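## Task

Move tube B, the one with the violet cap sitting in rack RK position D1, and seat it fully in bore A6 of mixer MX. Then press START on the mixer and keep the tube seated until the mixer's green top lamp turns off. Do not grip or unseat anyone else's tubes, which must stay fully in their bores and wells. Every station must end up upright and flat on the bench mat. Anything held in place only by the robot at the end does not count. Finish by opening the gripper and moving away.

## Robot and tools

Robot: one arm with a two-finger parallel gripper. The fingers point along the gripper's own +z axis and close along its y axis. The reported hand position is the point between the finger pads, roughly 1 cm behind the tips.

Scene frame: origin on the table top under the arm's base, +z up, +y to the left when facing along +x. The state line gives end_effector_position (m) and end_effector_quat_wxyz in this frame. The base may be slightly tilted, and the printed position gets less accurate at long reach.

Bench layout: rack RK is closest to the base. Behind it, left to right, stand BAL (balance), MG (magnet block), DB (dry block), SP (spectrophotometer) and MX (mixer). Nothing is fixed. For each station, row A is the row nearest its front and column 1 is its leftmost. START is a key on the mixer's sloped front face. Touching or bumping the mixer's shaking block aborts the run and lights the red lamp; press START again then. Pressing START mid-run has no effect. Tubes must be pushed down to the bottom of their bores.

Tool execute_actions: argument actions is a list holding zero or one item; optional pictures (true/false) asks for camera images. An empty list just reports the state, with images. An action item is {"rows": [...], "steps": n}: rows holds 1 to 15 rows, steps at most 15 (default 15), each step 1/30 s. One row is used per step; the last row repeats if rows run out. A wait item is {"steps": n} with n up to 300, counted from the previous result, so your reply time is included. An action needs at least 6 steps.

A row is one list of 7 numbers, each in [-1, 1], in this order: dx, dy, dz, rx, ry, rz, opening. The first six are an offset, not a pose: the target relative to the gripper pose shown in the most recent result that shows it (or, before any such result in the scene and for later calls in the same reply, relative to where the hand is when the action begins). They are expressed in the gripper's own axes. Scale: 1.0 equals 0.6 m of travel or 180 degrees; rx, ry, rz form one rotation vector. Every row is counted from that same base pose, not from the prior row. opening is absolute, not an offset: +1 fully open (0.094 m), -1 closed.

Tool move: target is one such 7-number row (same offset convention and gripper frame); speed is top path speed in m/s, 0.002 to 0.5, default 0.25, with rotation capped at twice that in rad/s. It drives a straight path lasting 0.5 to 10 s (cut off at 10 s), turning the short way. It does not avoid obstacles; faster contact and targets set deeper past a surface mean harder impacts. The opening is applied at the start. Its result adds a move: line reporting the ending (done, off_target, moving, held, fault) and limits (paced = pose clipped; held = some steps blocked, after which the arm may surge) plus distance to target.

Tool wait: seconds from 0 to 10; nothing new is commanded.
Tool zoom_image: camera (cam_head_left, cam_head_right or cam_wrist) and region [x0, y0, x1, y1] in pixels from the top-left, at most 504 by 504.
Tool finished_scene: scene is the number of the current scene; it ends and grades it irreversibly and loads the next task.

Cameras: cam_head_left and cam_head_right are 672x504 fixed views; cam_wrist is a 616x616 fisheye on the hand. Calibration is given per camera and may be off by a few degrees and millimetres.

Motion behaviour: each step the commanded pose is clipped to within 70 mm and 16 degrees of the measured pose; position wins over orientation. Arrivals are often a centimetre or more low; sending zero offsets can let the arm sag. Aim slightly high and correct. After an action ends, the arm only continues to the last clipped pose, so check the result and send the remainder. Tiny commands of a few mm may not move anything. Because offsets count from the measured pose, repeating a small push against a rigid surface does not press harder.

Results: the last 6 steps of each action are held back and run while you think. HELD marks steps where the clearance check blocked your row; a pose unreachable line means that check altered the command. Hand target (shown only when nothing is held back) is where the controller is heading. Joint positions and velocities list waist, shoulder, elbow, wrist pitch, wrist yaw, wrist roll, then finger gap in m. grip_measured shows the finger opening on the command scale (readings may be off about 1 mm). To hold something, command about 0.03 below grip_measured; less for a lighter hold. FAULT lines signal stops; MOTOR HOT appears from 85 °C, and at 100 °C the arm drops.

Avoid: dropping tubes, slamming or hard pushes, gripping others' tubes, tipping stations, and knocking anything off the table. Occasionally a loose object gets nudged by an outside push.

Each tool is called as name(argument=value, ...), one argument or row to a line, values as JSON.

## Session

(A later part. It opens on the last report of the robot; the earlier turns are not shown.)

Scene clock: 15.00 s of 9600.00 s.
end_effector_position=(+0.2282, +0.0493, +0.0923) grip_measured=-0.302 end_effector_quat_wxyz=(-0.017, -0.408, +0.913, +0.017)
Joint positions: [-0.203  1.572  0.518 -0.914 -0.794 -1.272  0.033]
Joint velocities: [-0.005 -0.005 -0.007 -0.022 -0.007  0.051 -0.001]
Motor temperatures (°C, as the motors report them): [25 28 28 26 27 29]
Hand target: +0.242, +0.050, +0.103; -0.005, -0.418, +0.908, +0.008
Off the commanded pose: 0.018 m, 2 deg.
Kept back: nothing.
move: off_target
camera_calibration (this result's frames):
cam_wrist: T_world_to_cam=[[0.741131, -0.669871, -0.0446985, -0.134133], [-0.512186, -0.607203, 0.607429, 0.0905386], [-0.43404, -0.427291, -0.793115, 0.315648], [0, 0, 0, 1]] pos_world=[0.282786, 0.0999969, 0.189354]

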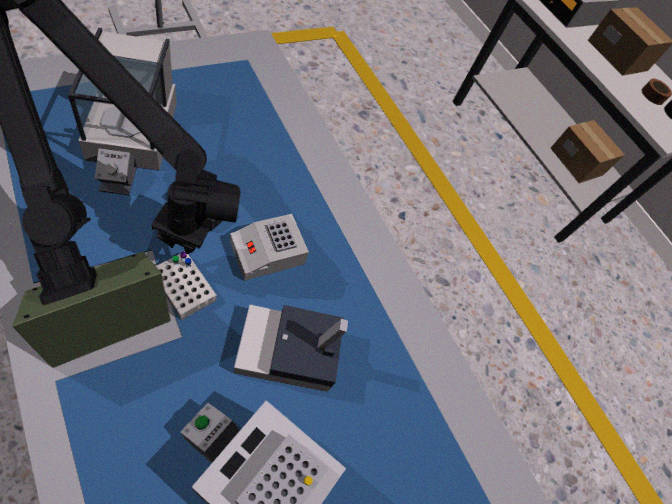

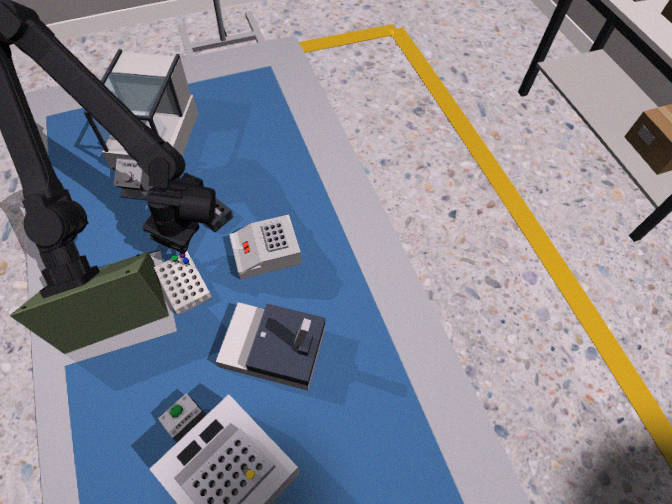

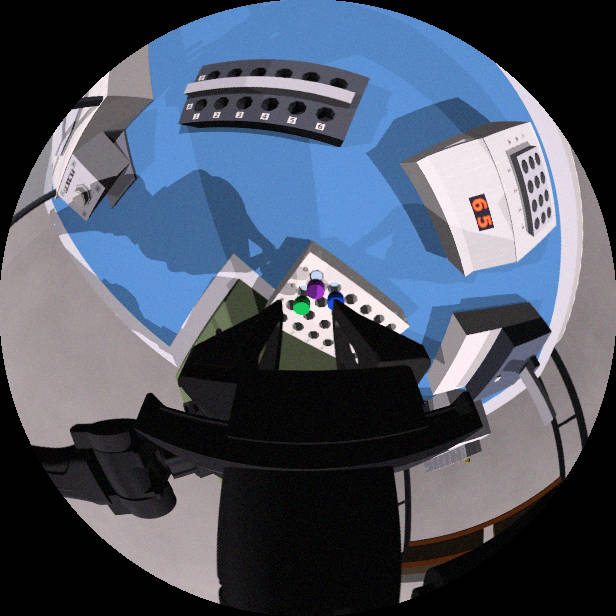

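move(
  target=[-0.0099, -0.0071, 0.0117, 0.0147, -0.0042, -0.0547, -0.55],
  speed=0.04,
)

zoom_image(
  camera="cam_wrist",
  region=[230, 220, 390, 380],
)

Scene clock: 18.73 s of 9600.00 s.
end_effector_position=(+0.2309, +0.0487, +0.0843) grip_measured=-0.548 end_effector_quat_wxyz=(-0.005, -0.467, +0.884, +0.007)
Joint positions: [-0.179  1.563  0.492 -0.831 -0.804 -1.341  0.021]
Joint velocities: [ 0.005 -0.005  0.002 -0.002 -0.022 -0.051 -0.   ]
Motor temperatures (°C, as the motors report them): [25 28 28 26 27 29]
Hand target: +0.235, +0.051, +0.085; +0.001, -0.485, +0.874, +0.001
Off the commanded pose: 0.005 m, 3 deg.
Kept back: nothing.
move: off_target
camera_calibration (this result's frames):
cam_wrist: T_world_to_cam=[[0.823489, -0.567099, -0.0162579, -0.163279], [-0.447201, -0.666485, 0.596498, 0.0852233], [-0.349109, -0.483939, -0.80245, 0.294197], [0, 0, 0, 1]] pos_world=[0.275277, 0.106578, 0.182588]

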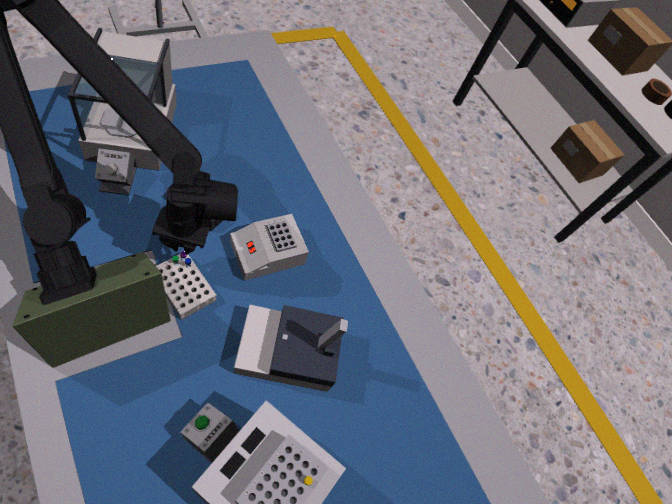

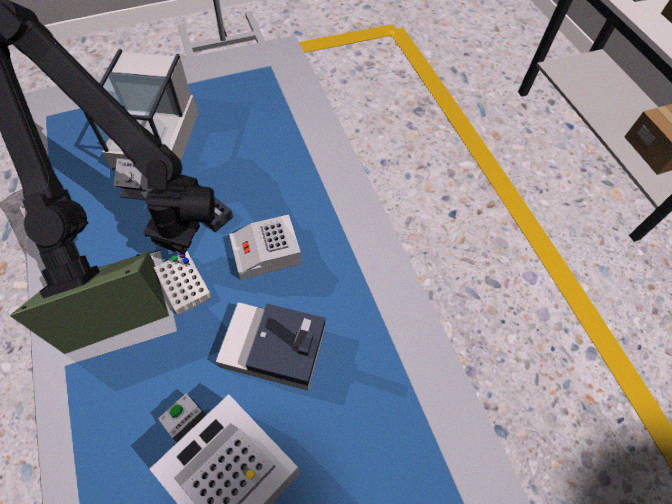

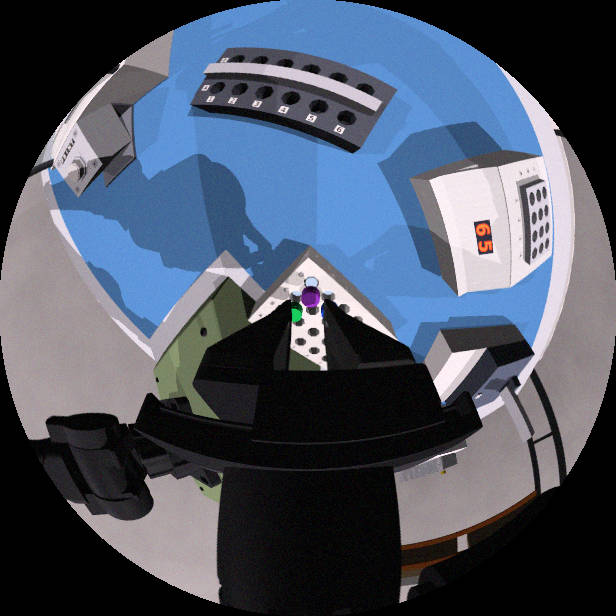

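Region (230, 220, 390, 380) of cam_wrist's 616x616 image, scaled by 3.150, with more detail than that image has.

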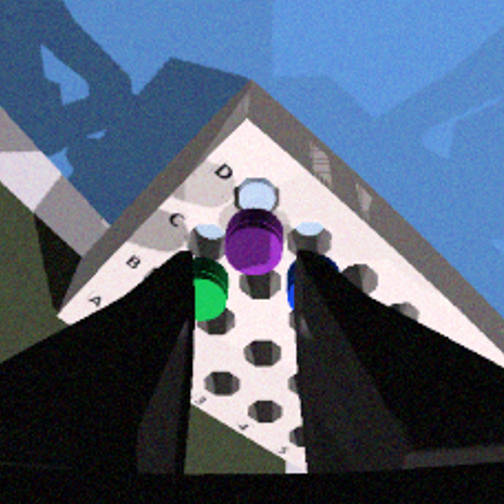

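move(
  target=[-0.012, -0.005, 0.011, 0.005, 0, -0.012, -0.55],
  speed=0.02,
)

zoom_image(
  camera="cam_wrist",
  region=[230, 220, 390, 380],
)

Scene clock: 20.27 s of 9600.00 s.
end_effector_position=(+0.2342, +0.0516, +0.0781) grip_measured=-0.548 end_effector_quat_wxyz=(-0.004, -0.478, +0.878, +0.005)
Joint positions: [-0.149  1.563  0.488 -0.791 -0.81  -1.32   0.021]
Joint velocities: [-0.015 -0.015 -0.007  0.007 -0.022  0.051 -0.001]
Motor temperatures (°C, as the motors report them): [25 28 28 26 27 29]
Hand target: +0.238, +0.053, +0.078; -0.001, -0.484, +0.875, +0.000
Off the commanded pose: 0.003 m, 1 deg.
Kept back: nothing.
move: done
camera_calibration (this result's frames):
cam_wrist: T_world_to_cam=[[0.837543, -0.546247, -0.0116878, -0.169231], [-0.432136, -0.675367, 0.59761, 0.0891665], [-0.334336, -0.495473, -0.801702, 0.28885], [0, 0, 0, 1]] pos_world=[0.276843, 0.110896, 0.176307]

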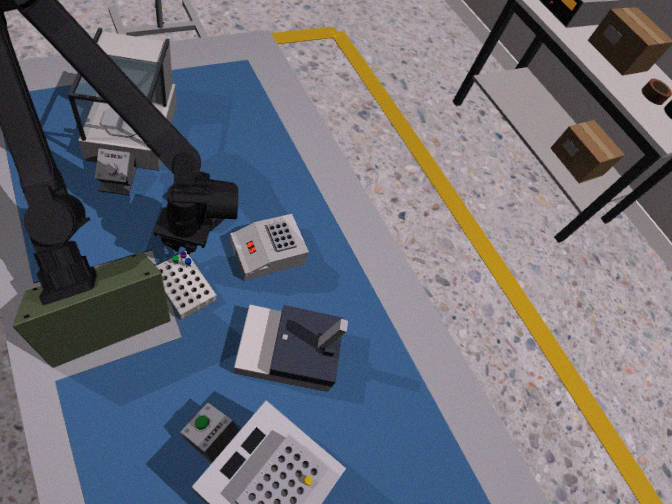

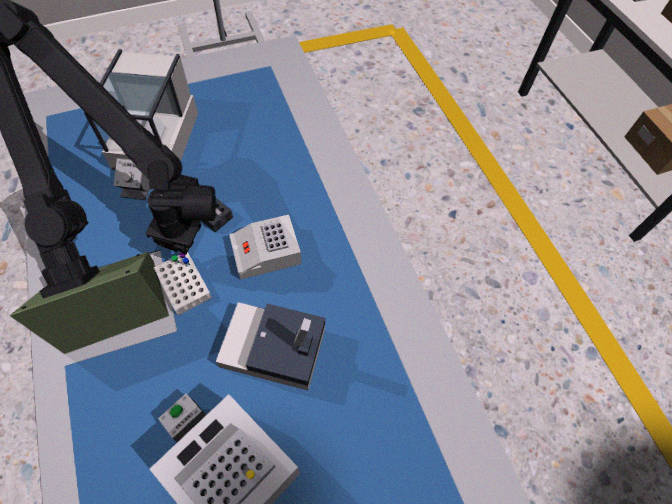

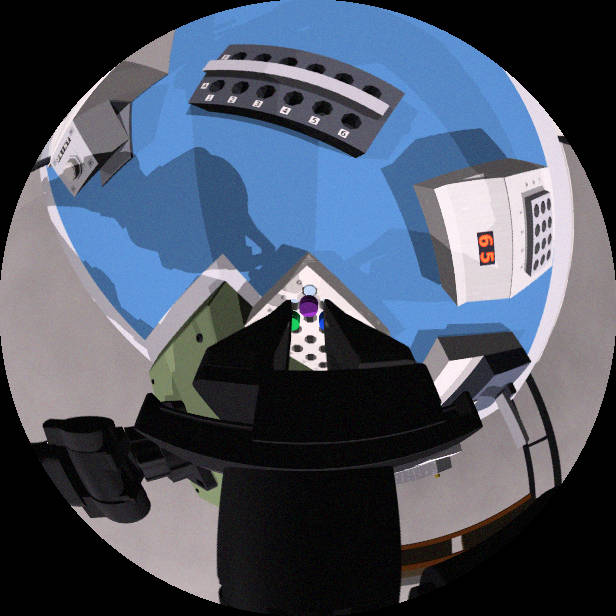

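Region (230, 220, 390, 380) of cam_wrist's 616x616 image, scaled by 3.150, with more detail than that image has.

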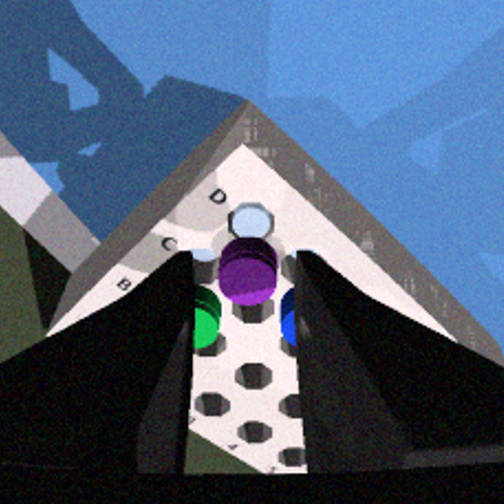

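move(
  target=[-0.003, -0.001, 0.022, 0.003, 0, 0, -0.55],
  speed=0.015,
)

zoom_image(
  camera="cam_wrist",
  region=[230, 220, 390, 380],
)

Scene clock: 21.60 s of 9600.00 s.
end_effector_position=(+0.2348, +0.0537, +0.0679) grip_measured=-0.548 end_effector_quat_wxyz=(-0.002, -0.479, +0.878, +0.001)
Joint positions: [-0.112  1.563  0.468 -0.719 -0.818 -1.26   0.021]
Joint velocities: [ 0.015 -0.015 -0.007 -0.007 -0.066  0.007 -0.   ]
Motor temperatures (°C, as the motors report them): [25 28 28 26 27 29]
Hand target: +0.236, +0.053, +0.065; -0.002, -0.478, +0.878, +0.001
Off the commanded pose: 0.003 m, 0 deg.
Kept back: nothing.
move: done
camera_calibration (this result's frames):
cam_wrist: T_world_to_cam=[[0.838673, -0.544632, -0.00192242, -0.169682], [-0.436026, -0.673539, 0.596847, 0.097745], [-0.326356, -0.499721, -0.802353, 0.280294], [0, 0, 0, 1]] pos_world=[0.276403, 0.11349, 0.16623]

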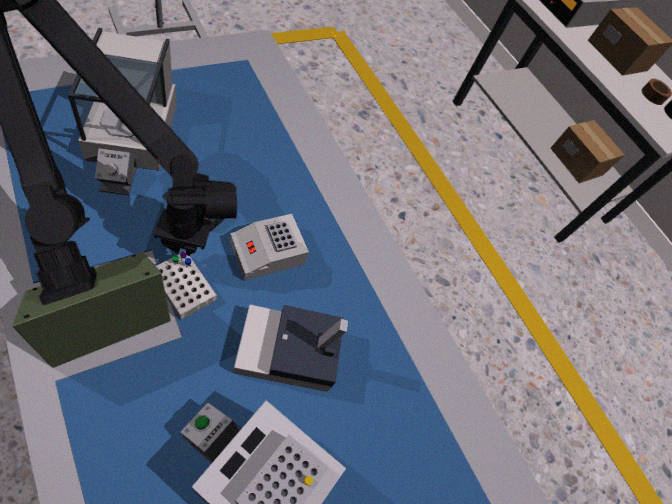

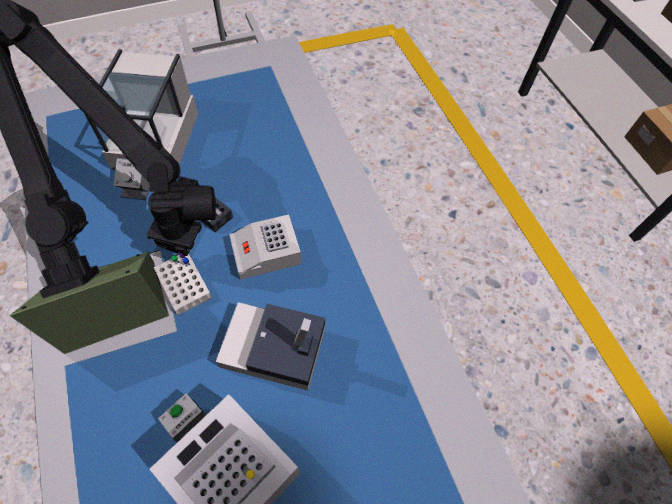

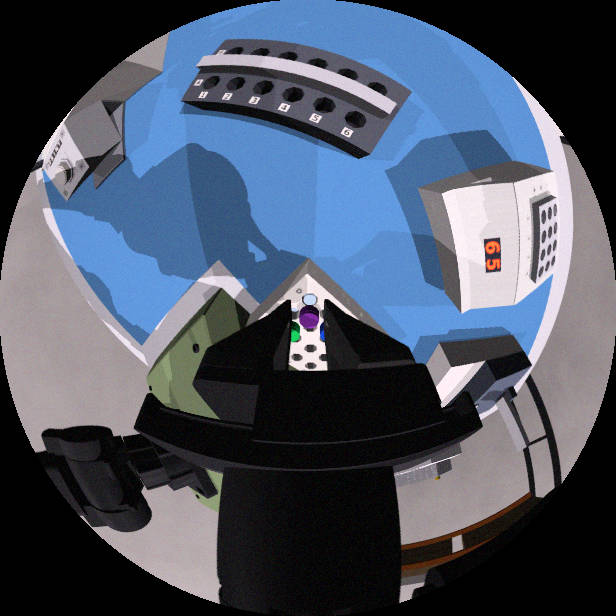

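Region (230, 220, 390, 380) of cam_wrist's 616x616 image, scaled by 3.150, with more detail than that image has.

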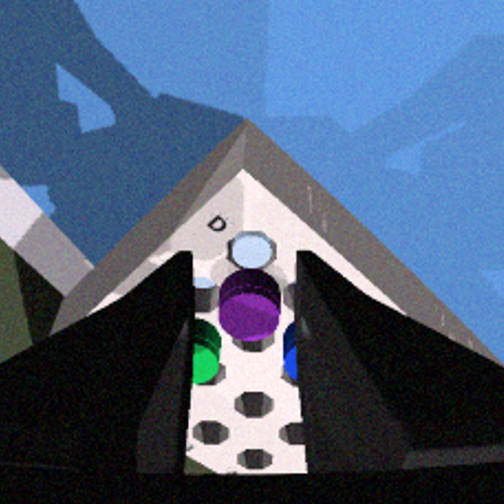

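move(
  target=[0.002, -0.001, 0.016, 0, 0, 0, -0.55],
  speed=0.015,
)

zoom_image(
  camera="cam_wrist",
  region=[230, 220, 390, 380],
)

Scene clock: 22.73 s of 9600.00 s.
end_effector_position=(+0.2340, +0.0532, +0.0617) grip_measured=-0.548 end_effector_quat_wxyz=(-0.001, -0.480, +0.877, -0.000)
Joint positions: [-0.095  1.571  0.457 -0.678 -0.823 -1.235  0.021]
Joint velocities: [-0.015  0.005 -0.007 -0.012  0.007  0.022  0.   ]
Motor temperatures (°C, as the motors report them): [25 28 28 26 27 29]
Hand target: +0.234, +0.053, +0.058; -0.002, -0.479, +0.878, +0.001
Off the commanded pose: 0.004 m, 0 deg.
Kept back: nothing.
move: done
camera_calibration (this result's frames):
cam_wrist: T_world_to_cam=[[0.839802, -0.542892, 0.000198329, -0.169784], [-0.436041, -0.674297, 0.59598, 0.100915], [-0.323419, -0.500592, -0.802999, 0.274278], [0, 0, 0, 1]] pos_world=[0.275295, 0.113174, 0.160135]

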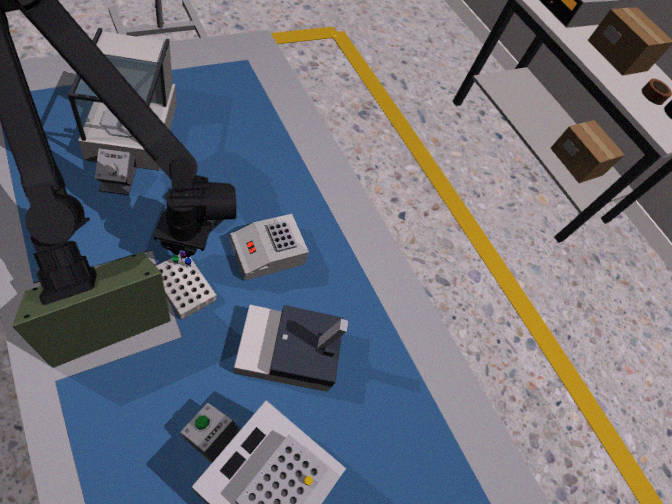

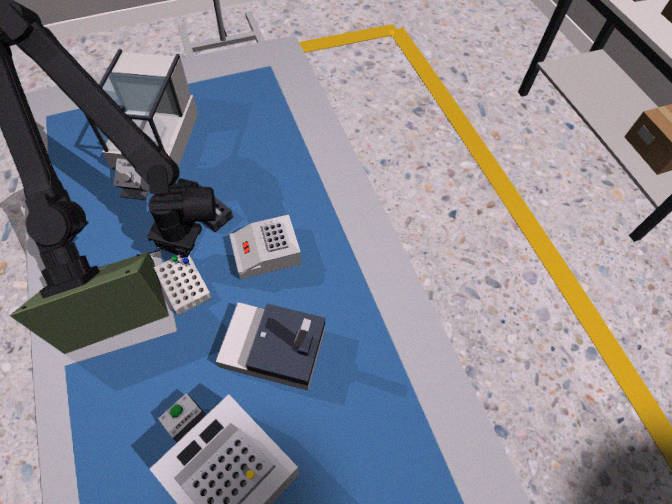

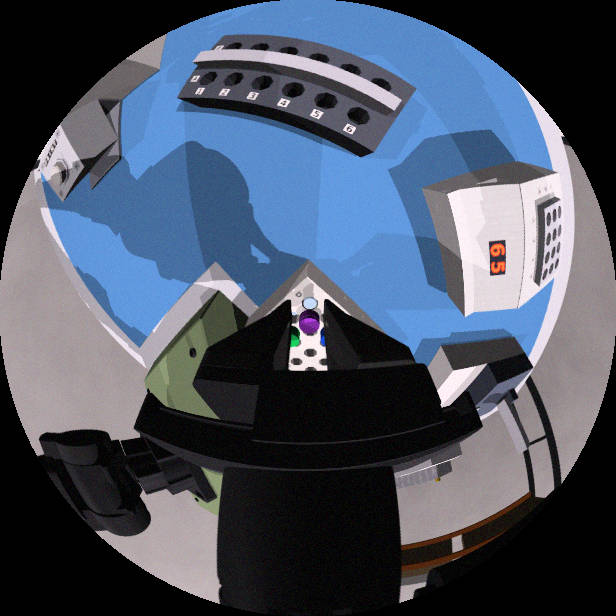

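Region (230, 220, 390, 380) of cam_wrist's 616x616 image, scaled by 3.150, with more detail than that image has.

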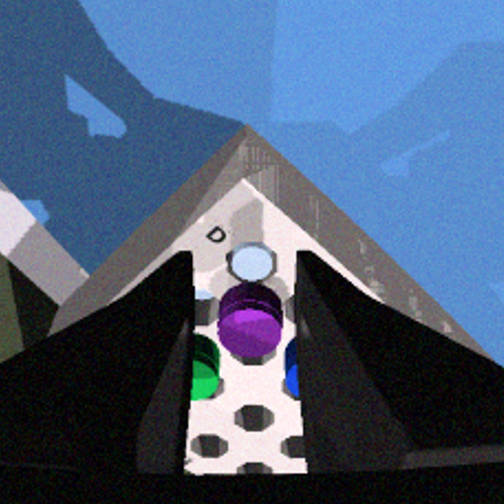

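move(
  target=[0, 0, 0, 0, 0, 0, -0.76],
  speed=0.02,
)

zoom_image(
  camera="cam_wrist",
  region=[230, 220, 390, 380],
)

Scene clock: 23.67 s of 9600.00 s.
end_effector_position=(+0.2341, +0.0532, +0.0617) grip_measured=-0.751 end_effector_quat_wxyz=(-0.000, -0.480, +0.877, -0.000)
Joint positions: [-0.095  1.571  0.457 -0.677 -0.823 -1.234  0.012]
Joint velocities: [-0.005  0.005 -0.002 -0.007 -0.066 -0.007 -0.   ]
Motor temperatures (°C, as the motors report them): [25 28 28 26 27 29]
Hand target: +0.234, +0.053, +0.062; -0.001, -0.480, +0.877, -0.000
Off the commanded pose: 0.000 m, 0 deg.
Kept back: nothing.
move: done
camera_calibration (this result's frames):
cam_wrist: T_world_to_cam=[[0.839277, -0.543703, 0.00068858, -0.169785], [-0.436994, -0.673803, 0.595841, 0.10116], [-0.323496, -0.500376, -0.803102, 0.27432], [0, 0, 0, 1]] pos_world=[0.275445, 0.113112, 0.160149]

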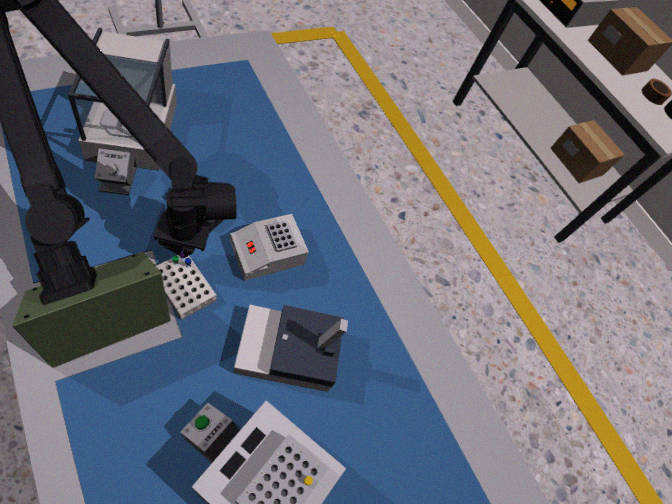

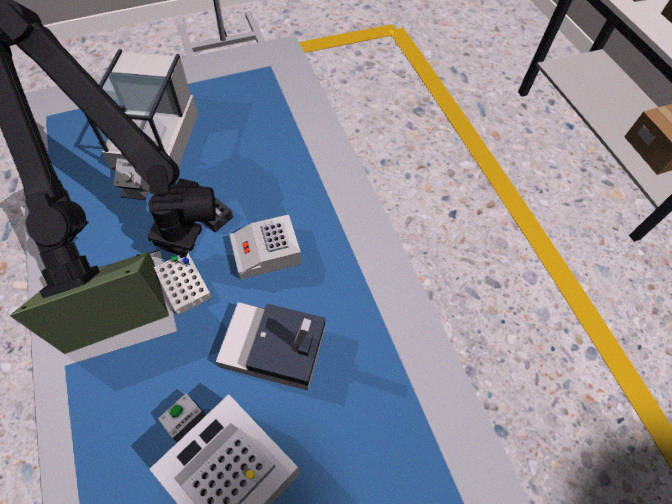

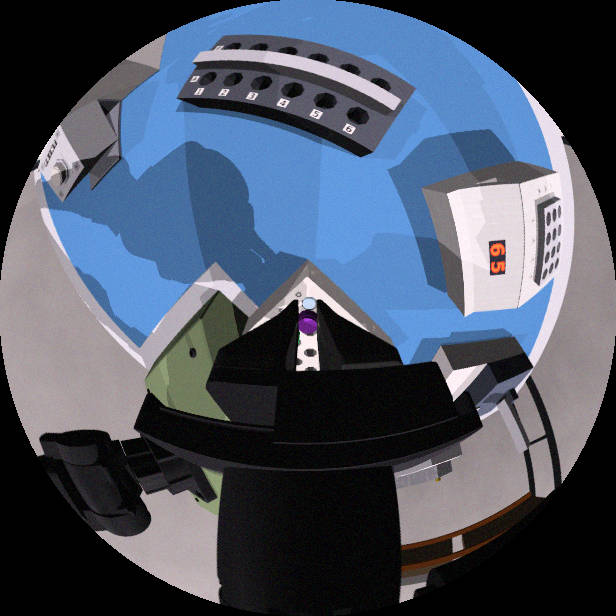

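Region (230, 220, 390, 380) of cam_wrist's 616x616 image, scaled by 3.150, with more detail than that image has.

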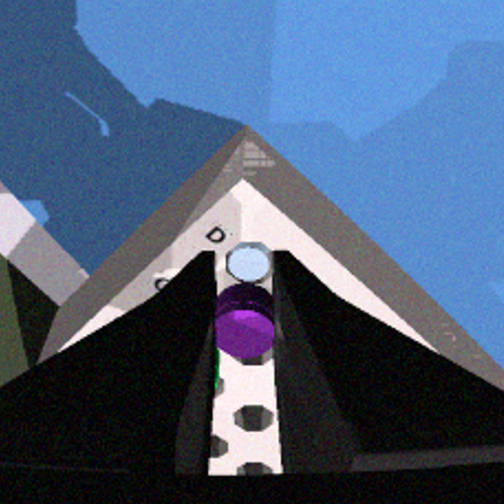

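move(
  target=[-0.018, -0.028, -0.003, 0, 0, 0.03, -0.785],
  speed=0.02,
)

zoom_image(
  camera="cam_head_left",
  region=[140, 230, 240, 330],
)

zoom_image(
  camera="cam_wrist",
  region=[230, 220, 390, 380],
)

Scene clock: 26.57 s of 9600.00 s.
end_effector_position=(+0.2434, +0.0514, +0.0620) grip_measured=-0.771 end_effector_quat_wxyz=(-0.000, -0.439, +0.899, -0.000)
Joint positions: [-0.095  1.595  0.481 -0.677 -0.823 -1.141  0.011]
Joint velocities: [-0.015 -0.005 -0.007 -0.007  0.037 -0.081 -0.001]
Motor temperatures (°C, as the motors report them): [25 28 28 26 27 29]
Hand target: +0.254, +0.053, +0.064; -0.000, -0.438, +0.899, -0.000
Off the commanded pose: 0.011 m, 0 deg.
Kept back: nothing.
move: off_target
camera_calibration (this result's frames):
cam_wrist: T_world_to_cam=[[0.785754, -0.618538, 0.000693885, -0.161657], [-0.497379, -0.631173, 0.595176, 0.116406], [-0.367701, -0.468007, -0.803595, 0.285757], [0, 0, 0, 1]] pos_world=[0.289994, 0.107217, 0.160463]

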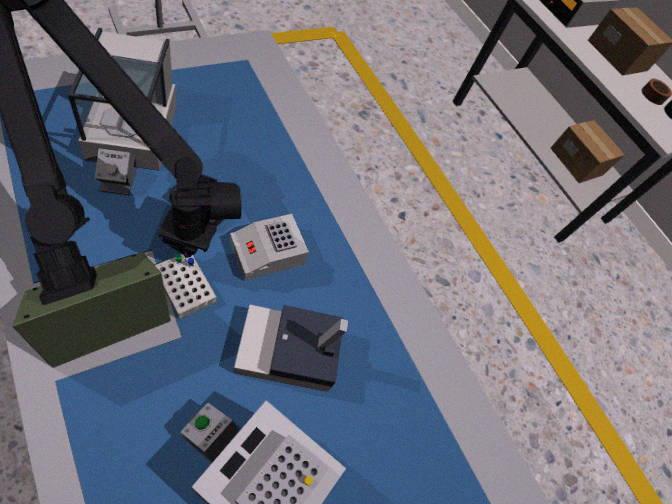

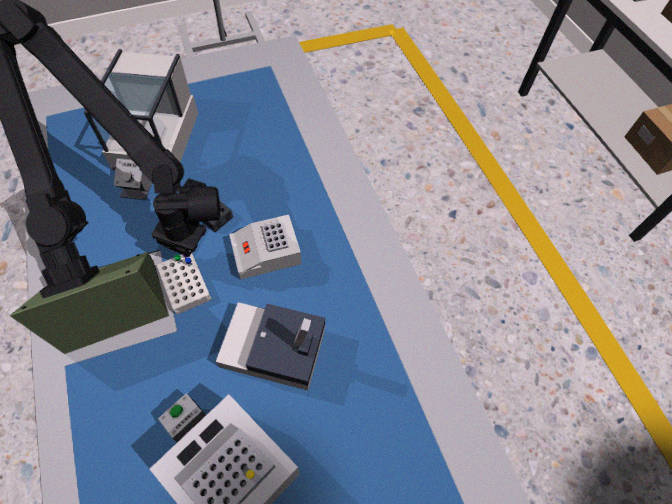

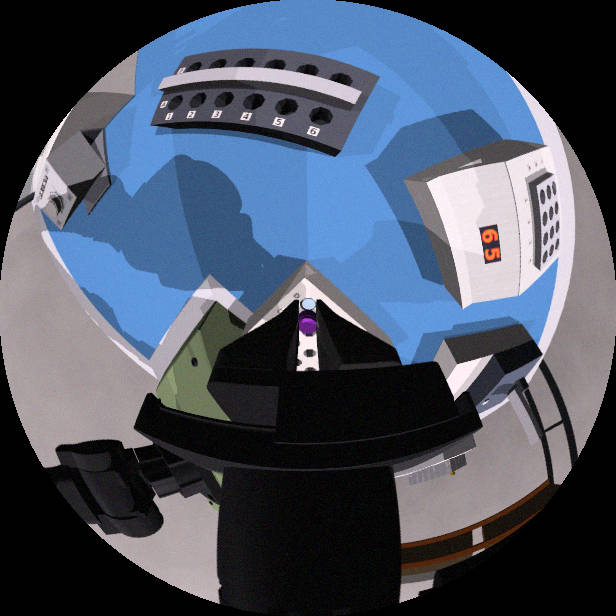

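Region (140, 230, 240, 330) of cam_head_left's 672x504 image, scaled by 5.040, with more detail than that image has.

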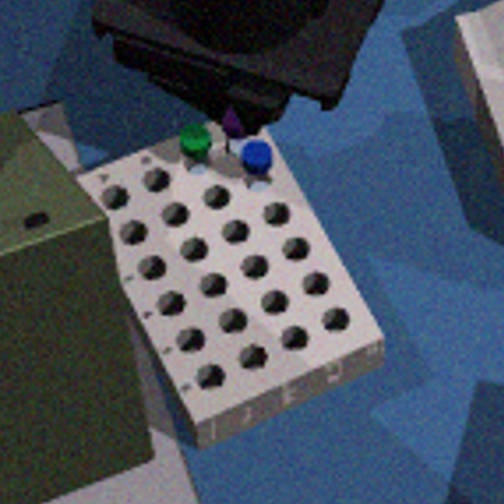

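Region (230, 220, 390, 380) of cam_wrist's 616x616 image, scaled by 3.150, with more detail than that image has.

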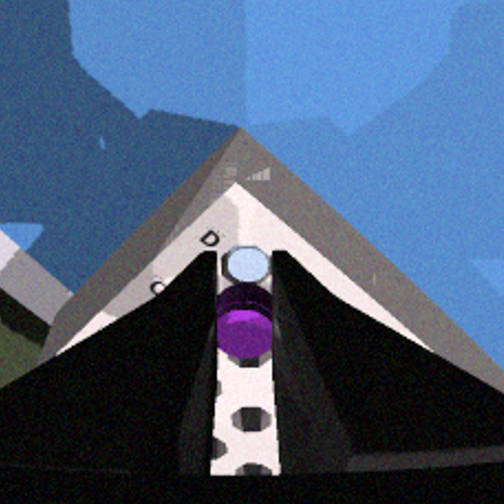

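move(
  target=[-0.0232, -0.0241, -0.003, 0, 0, 0.02, -0.795],
  speed=0.02,
)

zoom_image(
  camera="cam_head_left",
  region=[140, 230, 240, 330],
)

zoom_image(
  camera="cam_wrist",
  region=[230, 220, 390, 380],
)

Scene clock: 28.70 s of 9600.00 s.
end_effector_position=(+0.2533, +0.0508, +0.0629) grip_measured=-0.778 end_effector_quat_wxyz=(+0.001, -0.411, +0.912, -0.001)
Joint positions: [-0.094  1.611  0.505 -0.677 -0.823 -1.074  0.01 ]
Joint velocities: [-0.005 -0.015 -0.012 -0.007 -0.051  0.007 -0.001]
Motor temperatures (°C, as the motors report them): [25 28 28 26 27 29]
Hand target: +0.263, +0.053, +0.064; +0.000, -0.411, +0.912, -0.000
Off the commanded pose: 0.010 m, 0 deg.
Kept back: nothing.
move: done
camera_calibration (this result's frames):
cam_wrist: T_world_to_cam=[[0.74655, -0.665316, 0.00425522, -0.157763], [-0.537122, -0.598905, 0.59398, 0.128885], [-0.392635, -0.445721, -0.804469, 0.29509], [0, 0, 0, 1]] pos_world=[0.302868, 0.103755, 0.161507]

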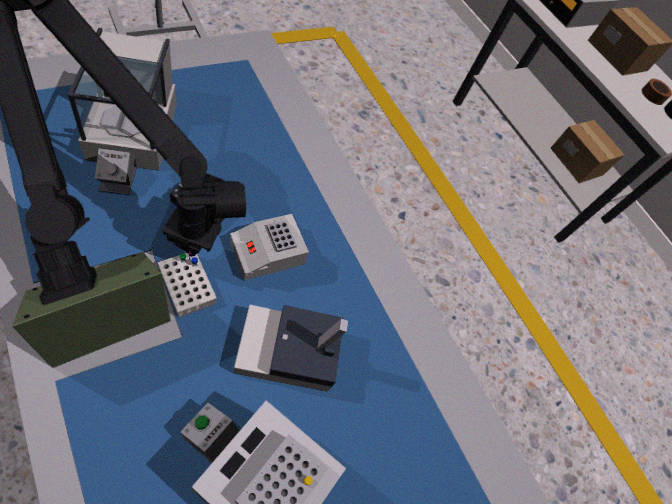

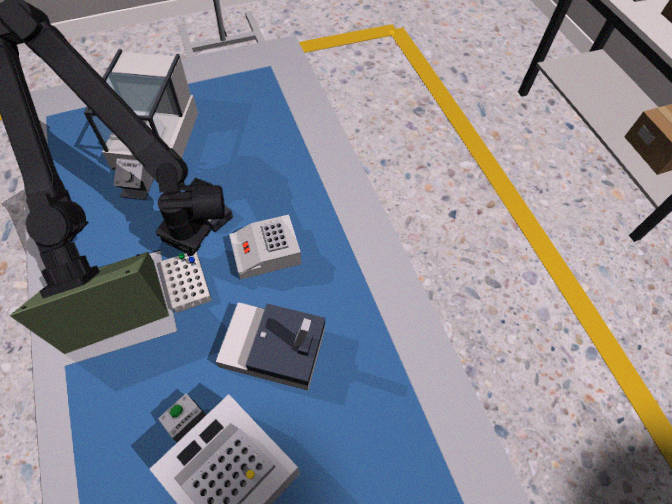

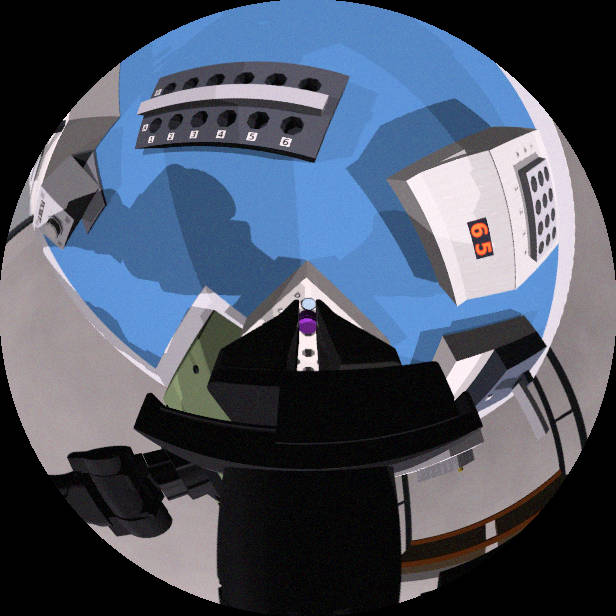

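Region (140, 230, 240, 330) of cam_head_left's 672x504 image, scaled by 5.040, with more detail than that image has.

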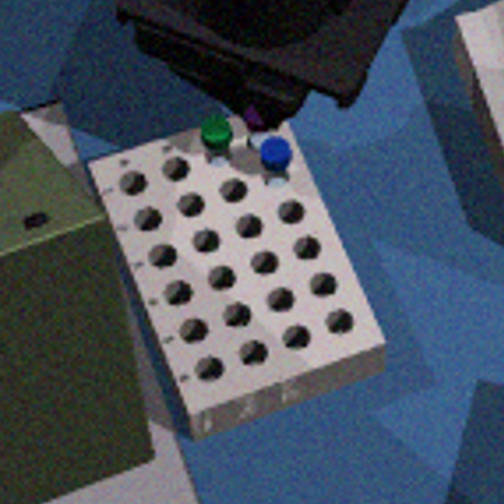

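Region (230, 220, 390, 380) of cam_wrist's 616x616 image, scaled by 3.150, with more detail than that image has.

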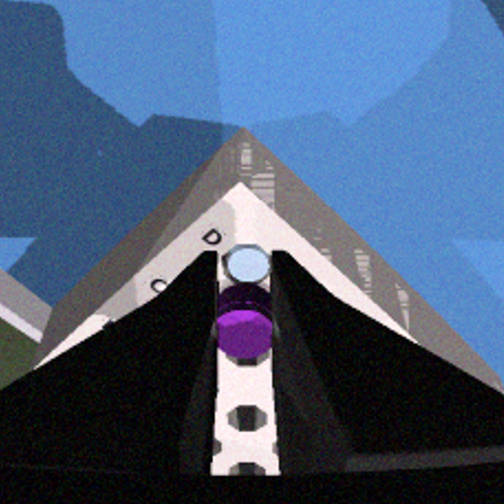

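execute_actions(
  actions=[
    {"rows": [[-0.015,-0.013,-0.008,0.003,-0.002,-0.003,-0.8],[-0.016,-0.015,-0.013,0.006,-0.003,-0.005,-0.8],[-0.016,-0.0155,-0.017,0.008,-0.0045,-0.007,-0.8],[-0.016,-0.0155,-0.019,0.008,-0.0045,-0.007,-0.8],[-0.016,-0.0155,-0.021,0.008,-0.0045,-0.007,-0.8],[-0.016,-0.0155,-0.023,0.008,-0.0045,-0.007,-0.8],[-0.016,-0.0155,-0.025,0.008,-0.0045,-0.007,-0.8],[-0.016,-0.0155,-0.027,0.008,-0.0045,-0.007,-0.8],[-0.016,-0.0155,-0.029,0.008,-0.0045,-0.007,-0.8],[-0.016,-0.0155,-0.031,0.008,-0.0045,-0.007,-0.8],[-0.016,-0.0155,-0.033,0.008,-0.0045,-0.007,-0.8],[-0.016,-0.0155,-0.035,0.008,-0.0045,-0.007,-0.8],[-0.016,-0.0155,-0.037,0.008,-0.0045,-0.007,-0.8],[-0.016,-0.0155,-0.039,0.008,-0.0045,-0.007,-0.8],[-0.016,-0.0155,-0.041,0.008,-0.0045,-0.007,-0.8]], "steps": 15},
  ],
)

wait(
  seconds=0.3,
)

Scene clock: 29.70 s of 9600.00 s.
end_effector_position=(+0.2516, +0.0497, +0.0660) grip_measured=-0.782 end_effector_quat_wxyz=(-0.001, -0.409, +0.912, -0.001)
Joint positions: [-0.105  1.609  0.508 -0.701 -0.819 -1.09   0.01 ]
Joint velocities: [-0.112 -0.034  0.042 -0.183 -0.022 -0.095 -0.001]
Motor temperatures (°C, as the motors report them): [25 28 28 26 27 29]
Steps of this call (steps 1 to 21: nothing new was sent; steps 22 to 30: the first 9 steps of this action). Readings (end_effector_position):
22: (+0.2533, +0.0508, +0.0629)
23: (+0.2533, +0.0506, +0.0629)
25: (+0.2531, +0.0504, +0.0630)
29: (+0.2516, +0.0499, +0.0649)
30: the state above

Scene clock: 30.20 s of 9600.00 s.
end_effector_position=(+0.2518, +0.0495, +0.0760) grip_measured=-0.782 end_effector_quat_wxyz=(+0.001, -0.411, +0.912, -0.002)
Joint positions: [-0.134  1.593  0.519 -0.753 -0.812 -1.13   0.01 ]
Joint velocities: [ 0.005 -0.015  0.012  0.007 -0.007 -0.051 -0.   ]
Motor temperatures (°C, as the motors report them): [25 28 28 26 27 29]
Hand target: +0.266, +0.051, +0.087; +0.013, -0.420, +0.907, -0.011
Off the commanded pose: 0.019 m, 2 deg.
Kept back: nothing.
Steps of this call (steps 1 to 6: the last 6 steps of your previous action; steps 7 to 15: nothing new was sent). Readings (end_effector_position):
1: (+0.2517, +0.0496, +0.0673)
2: (+0.2519, +0.0495, +0.0685)
4: (+0.2521, +0.0495, +0.0711)
8: (+0.2520, +0.0496, +0.0753)
15: the state above
camera_calibration (this result's frames):
cam_wrist: T_world_to_cam=[[0.745647, -0.666327, 0.00436279, -0.157227], [-0.537224, -0.597276, 0.595527, 0.119343], [-0.39421, -0.446396, -0.803324, 0.30475], [0, 0, 0, 1]] pos_world=[0.301485, 0.102555, 0.174427]

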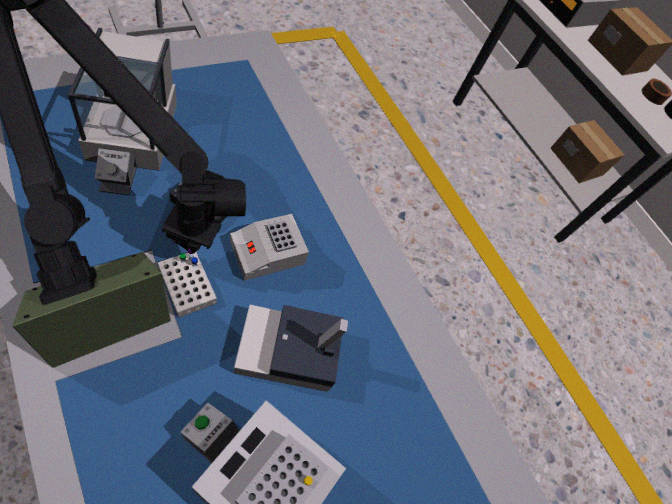

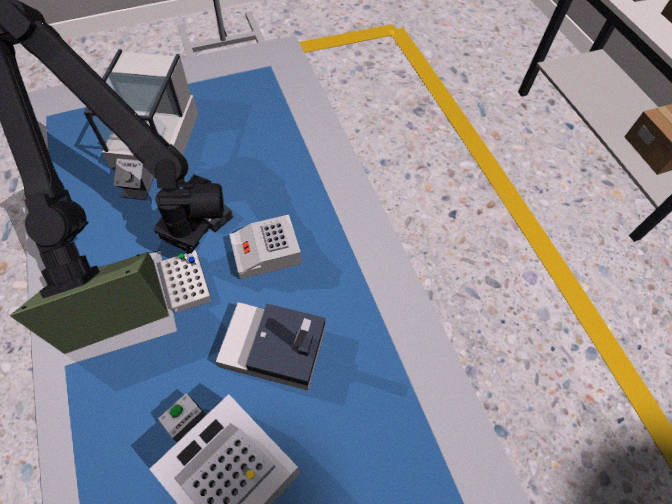

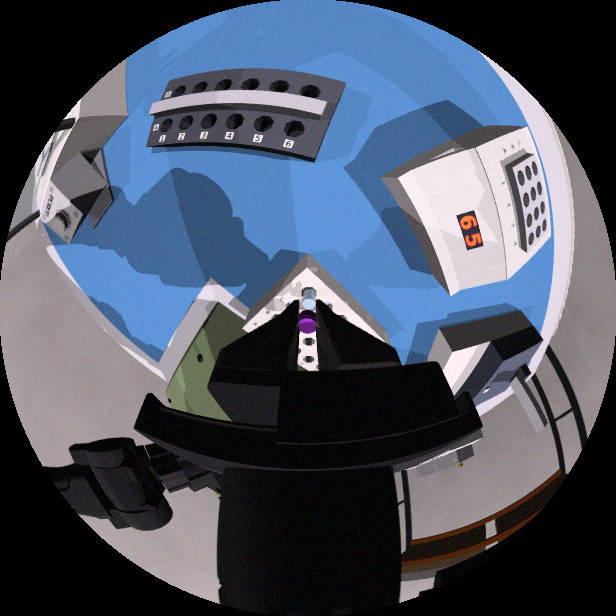

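execute_actions(
  actions=[
    {"rows": [[-0.018,-0.0164,-0.021,0.008,-0.0045,-0.007,-0.8],[-0.018,-0.0164,-0.024,0.008,-0.0045,-0.007,-0.8],[-0.018,-0.0164,-0.028,0.008,-0.0045,-0.007,-0.8],[-0.018,-0.0164,-0.032,0.008,-0.0045,-0.007,-0.8],[-0.018,-0.0164,-0.037,0.008,-0.0045,-0.007,-0.8],[-0.018,-0.0164,-0.042,0.008,-0.0045,-0.007,-0.8],[-0.018,-0.0164,-0.047,0.008,-0.0045,-0.007,-0.8],[-0.018,-0.0164,-0.052,0.008,-0.0045,-0.007,-0.8],[-0.018,-0.0164,-0.058,0.008,-0.0045,-0.007,-0.8],[-0.018,-0.0164,-0.064,0.008,-0.0045,-0.007,-0.8],[-0.018,-0.0164,-0.070,0.008,-0.0045,-0.007,-0.8],[-0.018,-0.0164,-0.076,0.008,-0.0045,-0.007,-0.8],[-0.018,-0.0164,-0.082,0.008,-0.0045,-0.007,-0.8],[-0.018,-0.0164,-0.088,0.008,-0.0045,-0.007,-0.8],[-0.018,-0.0164,-0.093,0.008,-0.0045,-0.007,-0.8]], "steps": 15},
  ],
)

wait(
  seconds=0.3,
)

zoom_image(
  camera="cam_wrist",
  region=[230, 220, 390, 380],
)

zoom_image(
  camera="cam_head_left",
  region=[140, 200, 260, 320],
)

Scene clock: 31.10 s of 9600.00 s.
end_effector_position=(+0.2515, +0.0484, +0.0906) grip_measured=-0.782 end_effector_quat_wxyz=(-0.002, -0.404, +0.915, -0.003)
Joint positions: [-0.175  1.576  0.541 -0.836 -0.796 -1.176  0.01 ]
Joint velocities: [-0.269 -0.122  0.095 -0.457  0.051 -0.271 -0.002]
Motor temperatures (°C, as the motors report them): [25 28 28 26 27 29]
Steps of this call (steps 1 to 18: nothing new was sent; steps 19 to 27: the first 9 steps of this action). Readings (end_effector_position):
19: (+0.2516, +0.0495, +0.0760)
20: (+0.2513, +0.0495, +0.0763)
22: (+0.2510, +0.0494, +0.0782)
26: (+0.2513, +0.0486, +0.0875)
27: the state above

Scene clock: 31.60 s of 9600.00 s.
end_effector_position=(+0.2532, +0.0481, +0.1192) grip_measured=-0.782 end_effector_quat_wxyz=(+0.003, -0.407, +0.913, -0.005)
Joint positions: [-0.251  1.543  0.581 -0.969 -0.776 -1.276  0.01 ]
Joint velocities: [-0.015 -0.005  0.002 -0.042  0.037 -0.022 -0.001]
Motor temperatures (°C, as the motors report them): [25 28 28 26 27 29]
Hand target: +0.266, +0.050, +0.131; +0.012, -0.420, +0.908, -0.014
Off the commanded pose: 0.018 m, 2 deg.
Kept back: nothing.
Steps of this call (steps 1 to 6: the last 6 steps of your previous action; steps 7 to 15: nothing new was sent). Readings (end_effector_position):
1: (+0.2513, +0.0482, +0.0938)
2: (+0.2515, +0.0480, +0.0973)
4: (+0.2516, +0.0478, +0.1043)
8: (+0.2528, +0.0476, +0.1168)
15: the state above
camera_calibration (this result's frames):
cam_wrist: T_world_to_cam=[[0.740916, -0.67151, 0.0108709, -0.158706], [-0.544953, -0.59166, 0.594109, 0.0953762], [-0.392518, -0.446109, -0.804311, 0.339097], [0, 0, 0, 1]] pos_world=[0.302665, 0.101132, 0.2178]

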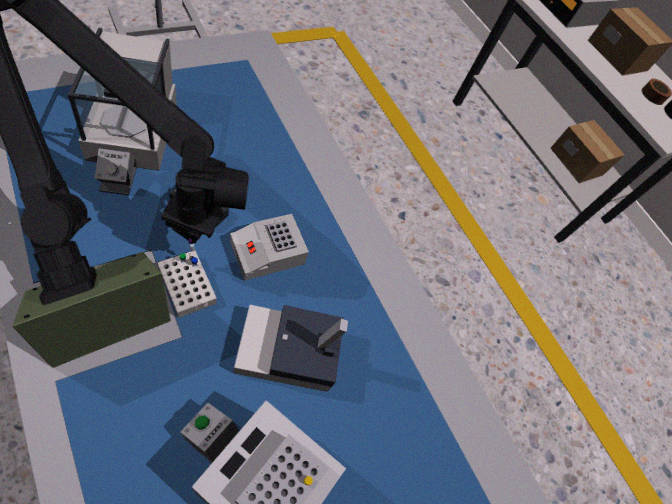

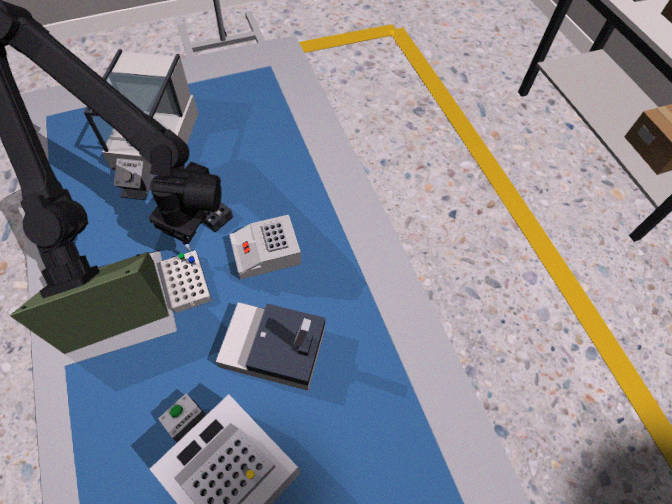

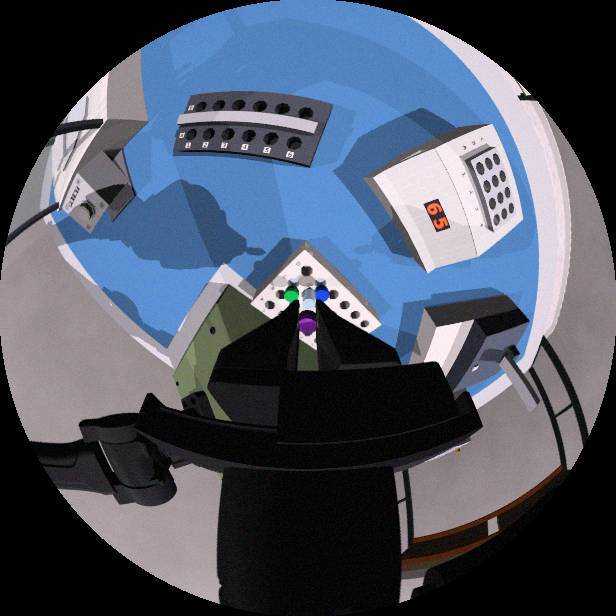

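Region (230, 220, 390, 380) of cam_wrist's 616x616 image, scaled by 3.150, with more detail than that image has.

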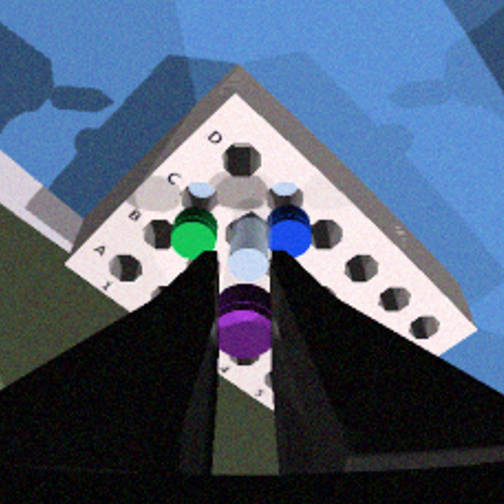

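Region (140, 200, 260, 320) of cam_head_left's 672x504 image, scaled by 4.200, with more detail than that image has.

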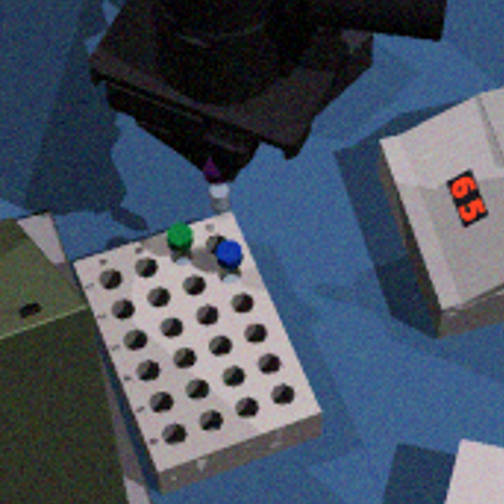

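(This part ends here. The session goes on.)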